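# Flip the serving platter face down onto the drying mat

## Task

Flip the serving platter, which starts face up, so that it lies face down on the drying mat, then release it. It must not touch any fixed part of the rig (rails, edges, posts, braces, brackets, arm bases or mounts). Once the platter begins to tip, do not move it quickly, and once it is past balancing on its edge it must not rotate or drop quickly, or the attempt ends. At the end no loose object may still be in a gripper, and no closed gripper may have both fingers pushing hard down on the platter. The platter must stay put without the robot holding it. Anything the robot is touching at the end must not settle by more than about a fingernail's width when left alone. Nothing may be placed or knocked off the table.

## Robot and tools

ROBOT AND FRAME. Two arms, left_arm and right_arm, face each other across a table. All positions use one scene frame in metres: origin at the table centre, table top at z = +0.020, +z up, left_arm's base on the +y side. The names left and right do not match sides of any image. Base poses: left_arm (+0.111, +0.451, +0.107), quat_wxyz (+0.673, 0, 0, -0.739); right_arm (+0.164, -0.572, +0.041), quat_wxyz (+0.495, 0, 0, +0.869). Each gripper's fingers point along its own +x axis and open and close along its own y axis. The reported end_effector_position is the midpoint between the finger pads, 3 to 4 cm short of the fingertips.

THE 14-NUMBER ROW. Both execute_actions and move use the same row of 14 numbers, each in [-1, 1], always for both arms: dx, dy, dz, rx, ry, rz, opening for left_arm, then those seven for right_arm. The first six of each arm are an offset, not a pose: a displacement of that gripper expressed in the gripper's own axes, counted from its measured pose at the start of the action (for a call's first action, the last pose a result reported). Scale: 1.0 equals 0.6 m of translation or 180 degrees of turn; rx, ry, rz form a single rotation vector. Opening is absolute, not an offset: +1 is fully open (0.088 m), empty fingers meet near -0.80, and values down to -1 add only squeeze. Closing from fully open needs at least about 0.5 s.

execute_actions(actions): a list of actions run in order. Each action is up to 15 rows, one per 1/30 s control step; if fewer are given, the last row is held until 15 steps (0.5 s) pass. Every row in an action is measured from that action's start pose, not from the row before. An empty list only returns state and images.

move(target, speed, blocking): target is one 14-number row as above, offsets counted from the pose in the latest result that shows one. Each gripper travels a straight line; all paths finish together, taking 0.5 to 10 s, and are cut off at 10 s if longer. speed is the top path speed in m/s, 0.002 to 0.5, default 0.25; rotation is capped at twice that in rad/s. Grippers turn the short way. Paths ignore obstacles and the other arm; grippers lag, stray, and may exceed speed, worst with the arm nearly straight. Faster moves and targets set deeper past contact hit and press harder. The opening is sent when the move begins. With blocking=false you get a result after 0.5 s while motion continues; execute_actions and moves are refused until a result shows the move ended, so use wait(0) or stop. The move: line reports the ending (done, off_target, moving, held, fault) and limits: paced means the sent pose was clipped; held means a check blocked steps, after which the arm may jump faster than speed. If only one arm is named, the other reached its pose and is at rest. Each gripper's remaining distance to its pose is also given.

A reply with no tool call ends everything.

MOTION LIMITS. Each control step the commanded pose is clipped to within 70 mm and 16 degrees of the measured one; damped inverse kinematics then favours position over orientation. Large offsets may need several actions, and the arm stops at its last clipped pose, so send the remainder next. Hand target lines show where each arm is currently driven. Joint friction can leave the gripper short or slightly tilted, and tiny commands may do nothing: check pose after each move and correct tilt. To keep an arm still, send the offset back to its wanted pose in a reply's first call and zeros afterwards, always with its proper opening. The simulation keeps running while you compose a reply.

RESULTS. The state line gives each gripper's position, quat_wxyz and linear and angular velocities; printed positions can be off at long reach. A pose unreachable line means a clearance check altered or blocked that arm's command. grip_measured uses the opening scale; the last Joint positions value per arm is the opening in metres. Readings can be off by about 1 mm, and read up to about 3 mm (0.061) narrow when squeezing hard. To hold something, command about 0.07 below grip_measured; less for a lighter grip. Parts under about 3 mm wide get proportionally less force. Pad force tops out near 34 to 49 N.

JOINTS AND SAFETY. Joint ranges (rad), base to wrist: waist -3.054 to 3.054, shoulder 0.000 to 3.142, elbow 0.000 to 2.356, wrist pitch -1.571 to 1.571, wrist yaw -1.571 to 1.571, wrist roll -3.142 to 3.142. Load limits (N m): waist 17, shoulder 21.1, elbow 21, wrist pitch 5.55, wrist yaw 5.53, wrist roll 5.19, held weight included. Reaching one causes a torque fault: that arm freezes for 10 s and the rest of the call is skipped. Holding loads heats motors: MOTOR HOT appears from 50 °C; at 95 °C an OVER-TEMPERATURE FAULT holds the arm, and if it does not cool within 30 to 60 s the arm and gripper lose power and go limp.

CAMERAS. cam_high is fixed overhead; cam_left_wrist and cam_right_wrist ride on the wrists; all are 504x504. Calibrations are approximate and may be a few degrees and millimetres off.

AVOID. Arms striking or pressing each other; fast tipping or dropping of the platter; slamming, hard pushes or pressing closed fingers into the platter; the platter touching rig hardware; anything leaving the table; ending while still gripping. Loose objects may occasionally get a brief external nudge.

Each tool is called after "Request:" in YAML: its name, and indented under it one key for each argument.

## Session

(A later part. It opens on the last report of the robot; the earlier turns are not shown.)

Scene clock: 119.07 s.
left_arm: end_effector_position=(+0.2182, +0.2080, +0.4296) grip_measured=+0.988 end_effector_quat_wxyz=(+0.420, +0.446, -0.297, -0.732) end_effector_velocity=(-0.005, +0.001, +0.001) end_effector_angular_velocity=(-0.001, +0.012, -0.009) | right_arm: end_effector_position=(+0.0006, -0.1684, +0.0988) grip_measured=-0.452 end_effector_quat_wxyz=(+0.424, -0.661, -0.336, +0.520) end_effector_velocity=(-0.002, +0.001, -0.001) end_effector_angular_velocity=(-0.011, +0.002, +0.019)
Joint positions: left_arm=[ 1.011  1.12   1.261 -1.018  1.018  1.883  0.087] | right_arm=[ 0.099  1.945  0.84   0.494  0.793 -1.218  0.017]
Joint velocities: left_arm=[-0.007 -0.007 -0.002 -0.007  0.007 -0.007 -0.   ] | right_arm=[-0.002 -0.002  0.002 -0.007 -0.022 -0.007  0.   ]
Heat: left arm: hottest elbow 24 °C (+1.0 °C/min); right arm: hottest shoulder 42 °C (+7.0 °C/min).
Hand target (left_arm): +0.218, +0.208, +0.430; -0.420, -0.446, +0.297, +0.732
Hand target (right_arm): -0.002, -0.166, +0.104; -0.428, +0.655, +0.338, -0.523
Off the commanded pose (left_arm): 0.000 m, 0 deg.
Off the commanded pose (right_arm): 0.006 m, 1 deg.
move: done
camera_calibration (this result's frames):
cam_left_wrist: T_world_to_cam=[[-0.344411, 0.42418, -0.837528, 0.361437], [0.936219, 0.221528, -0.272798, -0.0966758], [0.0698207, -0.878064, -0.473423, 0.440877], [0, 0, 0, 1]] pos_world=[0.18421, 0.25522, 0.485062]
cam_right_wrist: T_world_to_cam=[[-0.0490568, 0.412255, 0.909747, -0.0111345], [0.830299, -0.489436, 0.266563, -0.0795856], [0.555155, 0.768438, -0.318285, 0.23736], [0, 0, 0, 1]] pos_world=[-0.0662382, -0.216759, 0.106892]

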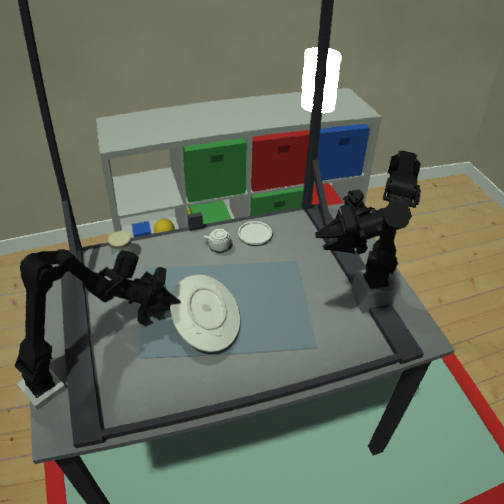

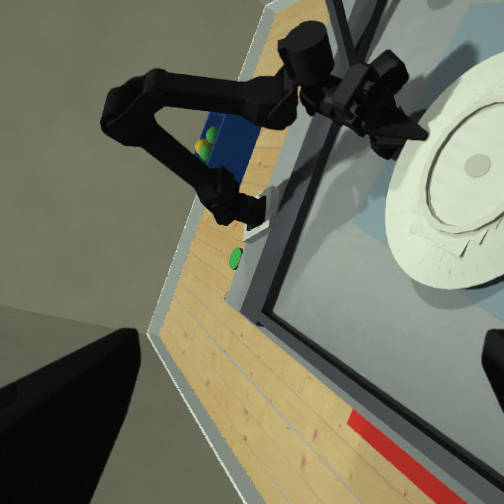

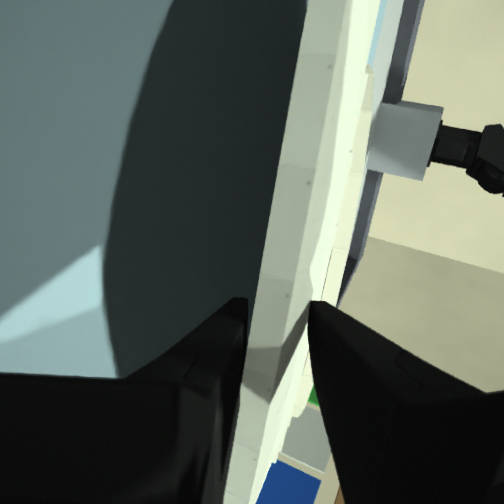

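Request:
move:
  target: [0,0,0,0,0,0,1, 0.017,0.045,0,0,0,0.11,-0.35]
  speed: 0.02

Scene clock: 128.33 s.
left_arm: end_effector_position=(+0.2182, +0.2080, +0.4296) grip_measured=+0.988 end_effector_quat_wxyz=(+0.420, +0.446, -0.297, -0.732) end_effector_velocity=(-0.003, +0.001, -0.001) end_effector_angular_velocity=(+0.008, +0.005, +0.000) | right_arm: end_effector_position=(-0.0015, -0.1704, +0.0836) grip_measured=-0.309 end_effector_quat_wxyz=(+0.345, -0.700, -0.229, +0.582) end_effector_velocity=(+0.004, +0.002, +0.001) end_effector_angular_velocity=(+0.001, +0.004, -0.003)
Joint positions: left_arm=[ 1.011  1.12   1.261 -1.018  1.018  1.883  0.087] | right_arm=[ 0.061  1.936  1.041 -0.049  0.626 -1.003  0.024]
Joint velocities: left_arm=[-0.007 -0.007 -0.002 -0.007 -0.007 -0.007 -0.   ] | right_arm=[-0.012 -0.002 -0.002  0.007 -0.007 -0.007  0.002]
Heat: left arm: hottest elbow 24 °C (+1.0 °C/min); right arm: hottest shoulder 39 °C (+3.0 °C/min).
Hand target (left_arm): +0.218, +0.208, +0.430; -0.420, -0.446, +0.297, +0.732
Hand target (right_arm): +0.003, -0.171, +0.071; -0.328, +0.709, +0.218, -0.585
Off the commanded pose (left_arm): 0.000 m, 0 deg.
Off the commanded pose (right_arm): 0.014 m, 3 deg.
move: off_target (right_arm)
camera_calibration (this result's frames):
cam_left_wrist: T_world_to_cam=[[-0.344411, 0.42418, -0.837528, 0.361437], [0.936219, 0.221528, -0.272798, -0.0966758], [0.0698207, -0.878064, -0.473423, 0.440877], [0, 0, 0, 1]] pos_world=[0.18421, 0.25522, 0.485062]
cam_right_wrist: T_world_to_cam=[[0.0355047, 0.656783, 0.753243, 0.0582868], [0.838894, -0.429217, 0.33471, -0.0701471], [0.543136, 0.620007, -0.56621, 0.230633], [0, 0, 0, 1]] pos_world=[-0.0684888, -0.211384, 0.110162]

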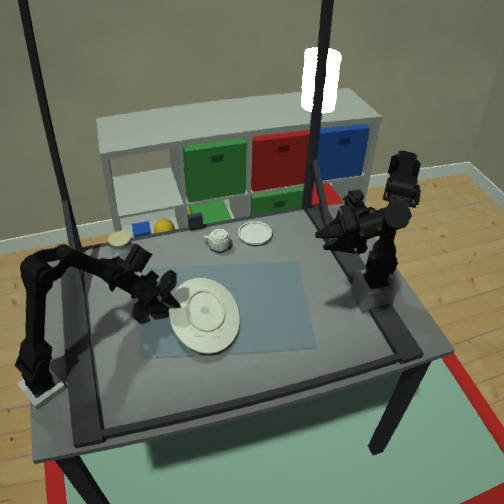

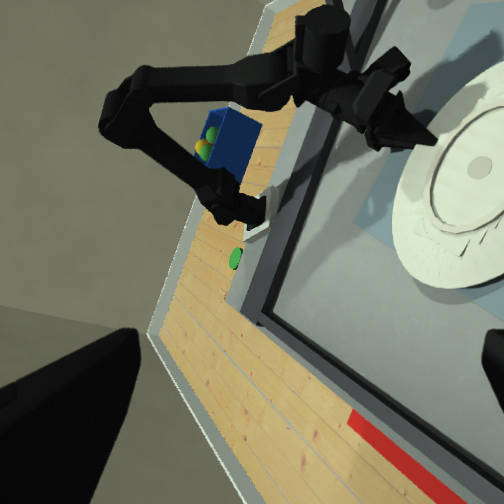

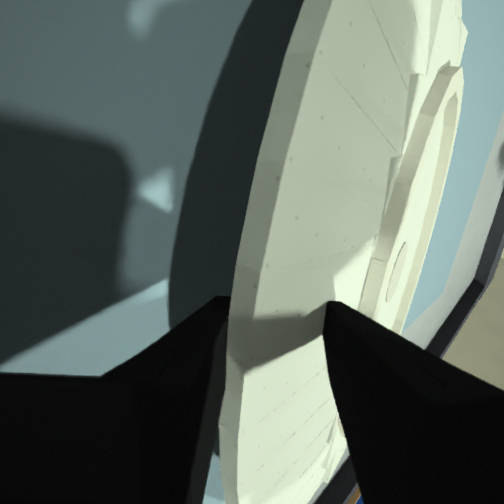

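Request:
move:
  target: [0,0,0,0,0,0,1, -0.07,0.045,0,0,0,0.05,0.0]
  speed: 0.015

Scene clock: 133.93 s.
left_arm: end_effector_position=(+0.2182, +0.2080, +0.4296) grip_measured=+0.988 end_effector_quat_wxyz=(+0.420, +0.446, -0.297, -0.732) end_effector_velocity=(-0.001, +0.001, -0.003) end_effector_angular_velocity=(+0.017, +0.026, +0.011) | right_arm: end_effector_position=(-0.0090, -0.2202, +0.0850) grip_measured=-0.003 end_effector_quat_wxyz=(+0.293, -0.723, -0.172, +0.602) end_effector_velocity=(-0.003, -0.006, -0.003) end_effector_angular_velocity=(-0.036, +0.011, +0.023)
Joint positions: left_arm=[ 1.011  1.12   1.261 -1.018  1.018  1.883  0.087] | right_arm=[ 0.132  1.849  1.042 -0.349  0.573 -0.846  0.039]
Joint velocities: left_arm=[-0.002 -0.002 -0.007 -0.007 -0.007 -0.022  0.   ] | right_arm=[ 0.002 -0.007 -0.002 -0.022 -0.037 -0.007 -0.   ]
Heat: left arm: hottest elbow 24 °C (+1.0 °C/min); right arm: hottest shoulder 38 °C (-1.0 °C/min).
Hand target (left_arm): +0.218, +0.208, +0.430; -0.420, -0.446, +0.297, +0.732
Hand target (right_arm): -0.013, -0.218, +0.091; -0.298, +0.716, +0.174, -0.607
Off the commanded pose (left_arm): 0.000 m, 0 deg.
Off the commanded pose (right_arm): 0.007 m, 1 deg.
move: done
camera_calibration (this result's frames):
cam_left_wrist: T_world_to_cam=[[-0.344411, 0.42418, -0.837528, 0.361437], [0.936219, 0.221528, -0.272798, -0.0966758], [0.0698207, -0.878064, -0.473423, 0.440877], [0, 0, 0, 1]] pos_world=[0.18421, 0.25522, 0.485062]
cam_right_wrist: T_world_to_cam=[[0.0581654, 0.770107, 0.635258, 0.125406], [0.838936, -0.382619, 0.387025, -0.0799462], [0.541112, 0.510429, -0.668326, 0.25094], [0, 0, 0, 1]] pos_world=[-0.0760114, -0.255252, 0.118986]

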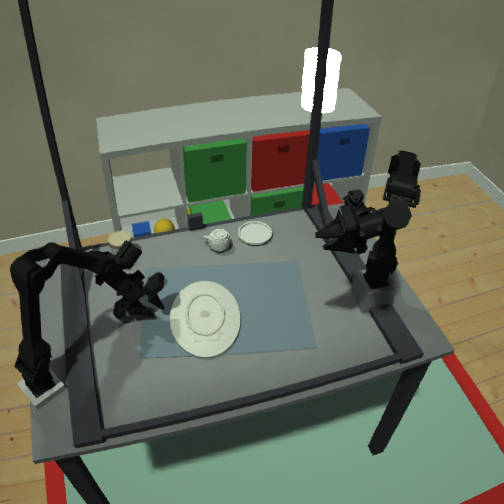

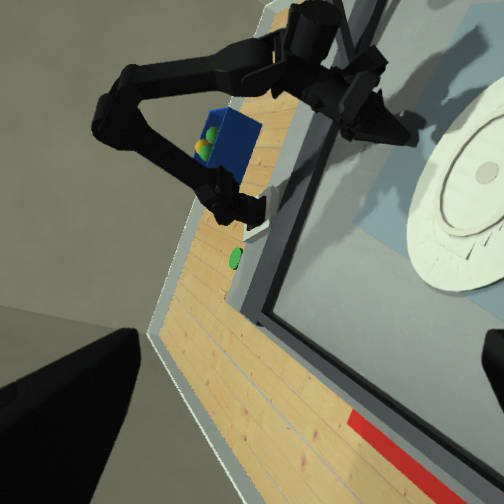

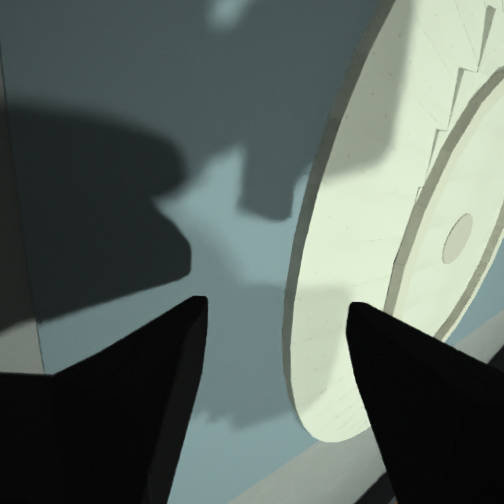

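Request:
move:
  target: [0,0,0,0,0,0,1, -0.15,-0.1,0,0,0,0,0.0]

Request:
zoom_image:
  camera: "cam_high"
  region: [130, 255, 290, 375]

Scene clock: 135.07 s.
left_arm: end_effector_position=(+0.2182, +0.2080, +0.4296) grip_measured=+0.988 end_effector_quat_wxyz=(+0.420, +0.446, -0.297, -0.732) end_effector_velocity=(-0.001, +0.001, -0.003) end_effector_angular_velocity=(+0.014, +0.013, +0.005) | right_arm: end_effector_position=(-0.0197, -0.2295, +0.1885) grip_measured=-0.003 end_effector_quat_wxyz=(+0.289, -0.725, -0.171, +0.601) end_effector_velocity=(+0.000, -0.000, +0.002) end_effector_angular_velocity=(-0.012, -0.004, +0.006)
Joint positions: left_arm=[ 1.011  1.12   1.261 -1.018  1.018  1.883  0.087] | right_arm=[ 0.174  1.717  1.327 -0.799  0.587 -0.802  0.039]
Joint velocities: left_arm=[-0.002 -0.002 -0.007 -0.007 -0.007 -0.007  0.   ] | right_arm=[-0.002  0.002  0.017 -0.022 -0.007 -0.007 -0.   ]
Heat: left arm: hottest elbow 24 °C (+1.0 °C/min); right arm: hottest shoulder 38 °C (-2.0 °C/min).
Hand target (left_arm): +0.218, +0.208, +0.430; -0.420, -0.446, +0.297, +0.732
Hand target (right_arm): -0.022, -0.228, +0.192; -0.293, +0.723, +0.172, -0.602
Off the commanded pose (left_arm): 0.000 m, 0 deg.
Off the commanded pose (right_arm): 0.005 m, 1 deg.
move: done
camera_calibration (this result's frames):
cam_left_wrist: T_world_to_cam=[[-0.344411, 0.42418, -0.837528, 0.361437], [0.936219, 0.221528, -0.272798, -0.0966758], [0.0698207, -0.878064, -0.473423, 0.440877], [0, 0, 0, 1]] pos_world=[0.18421, 0.25522, 0.485062]
cam_right_wrist: T_world_to_cam=[[0.0536082, 0.77546, 0.629117, 0.0697493], [0.837955, -0.377593, 0.394023, -0.11474], [0.543099, 0.506049, -0.670043, 0.329944], [0, 0, 0, 1]] pos_world=[-0.0867844, -0.264381, 0.222407]

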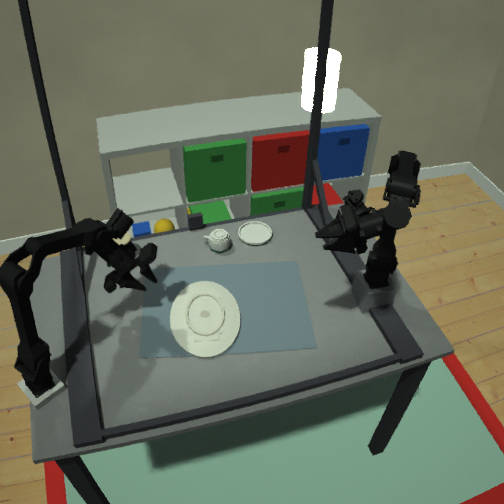

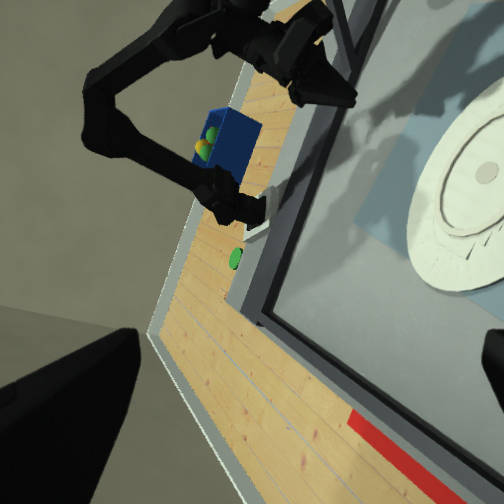

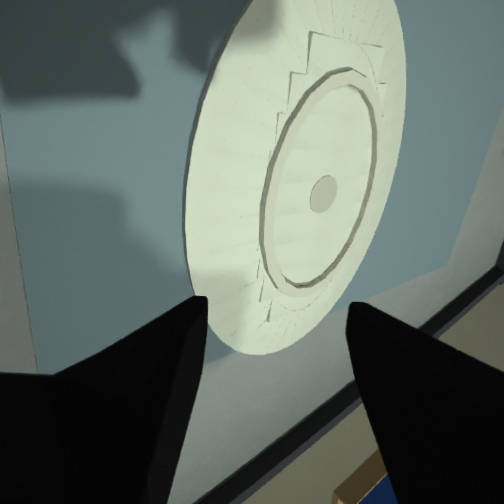

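Region (130, 255, 290, 375) of cam_high's 504x504 image, scaled by 3.150, with more detail than that image has; it fills the top 378 rows of this view, and the rest is white.

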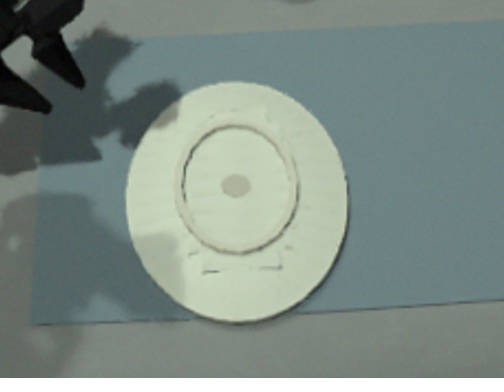

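Request:
finished_scene:
  scene: 1

The scene is finished: the task was done.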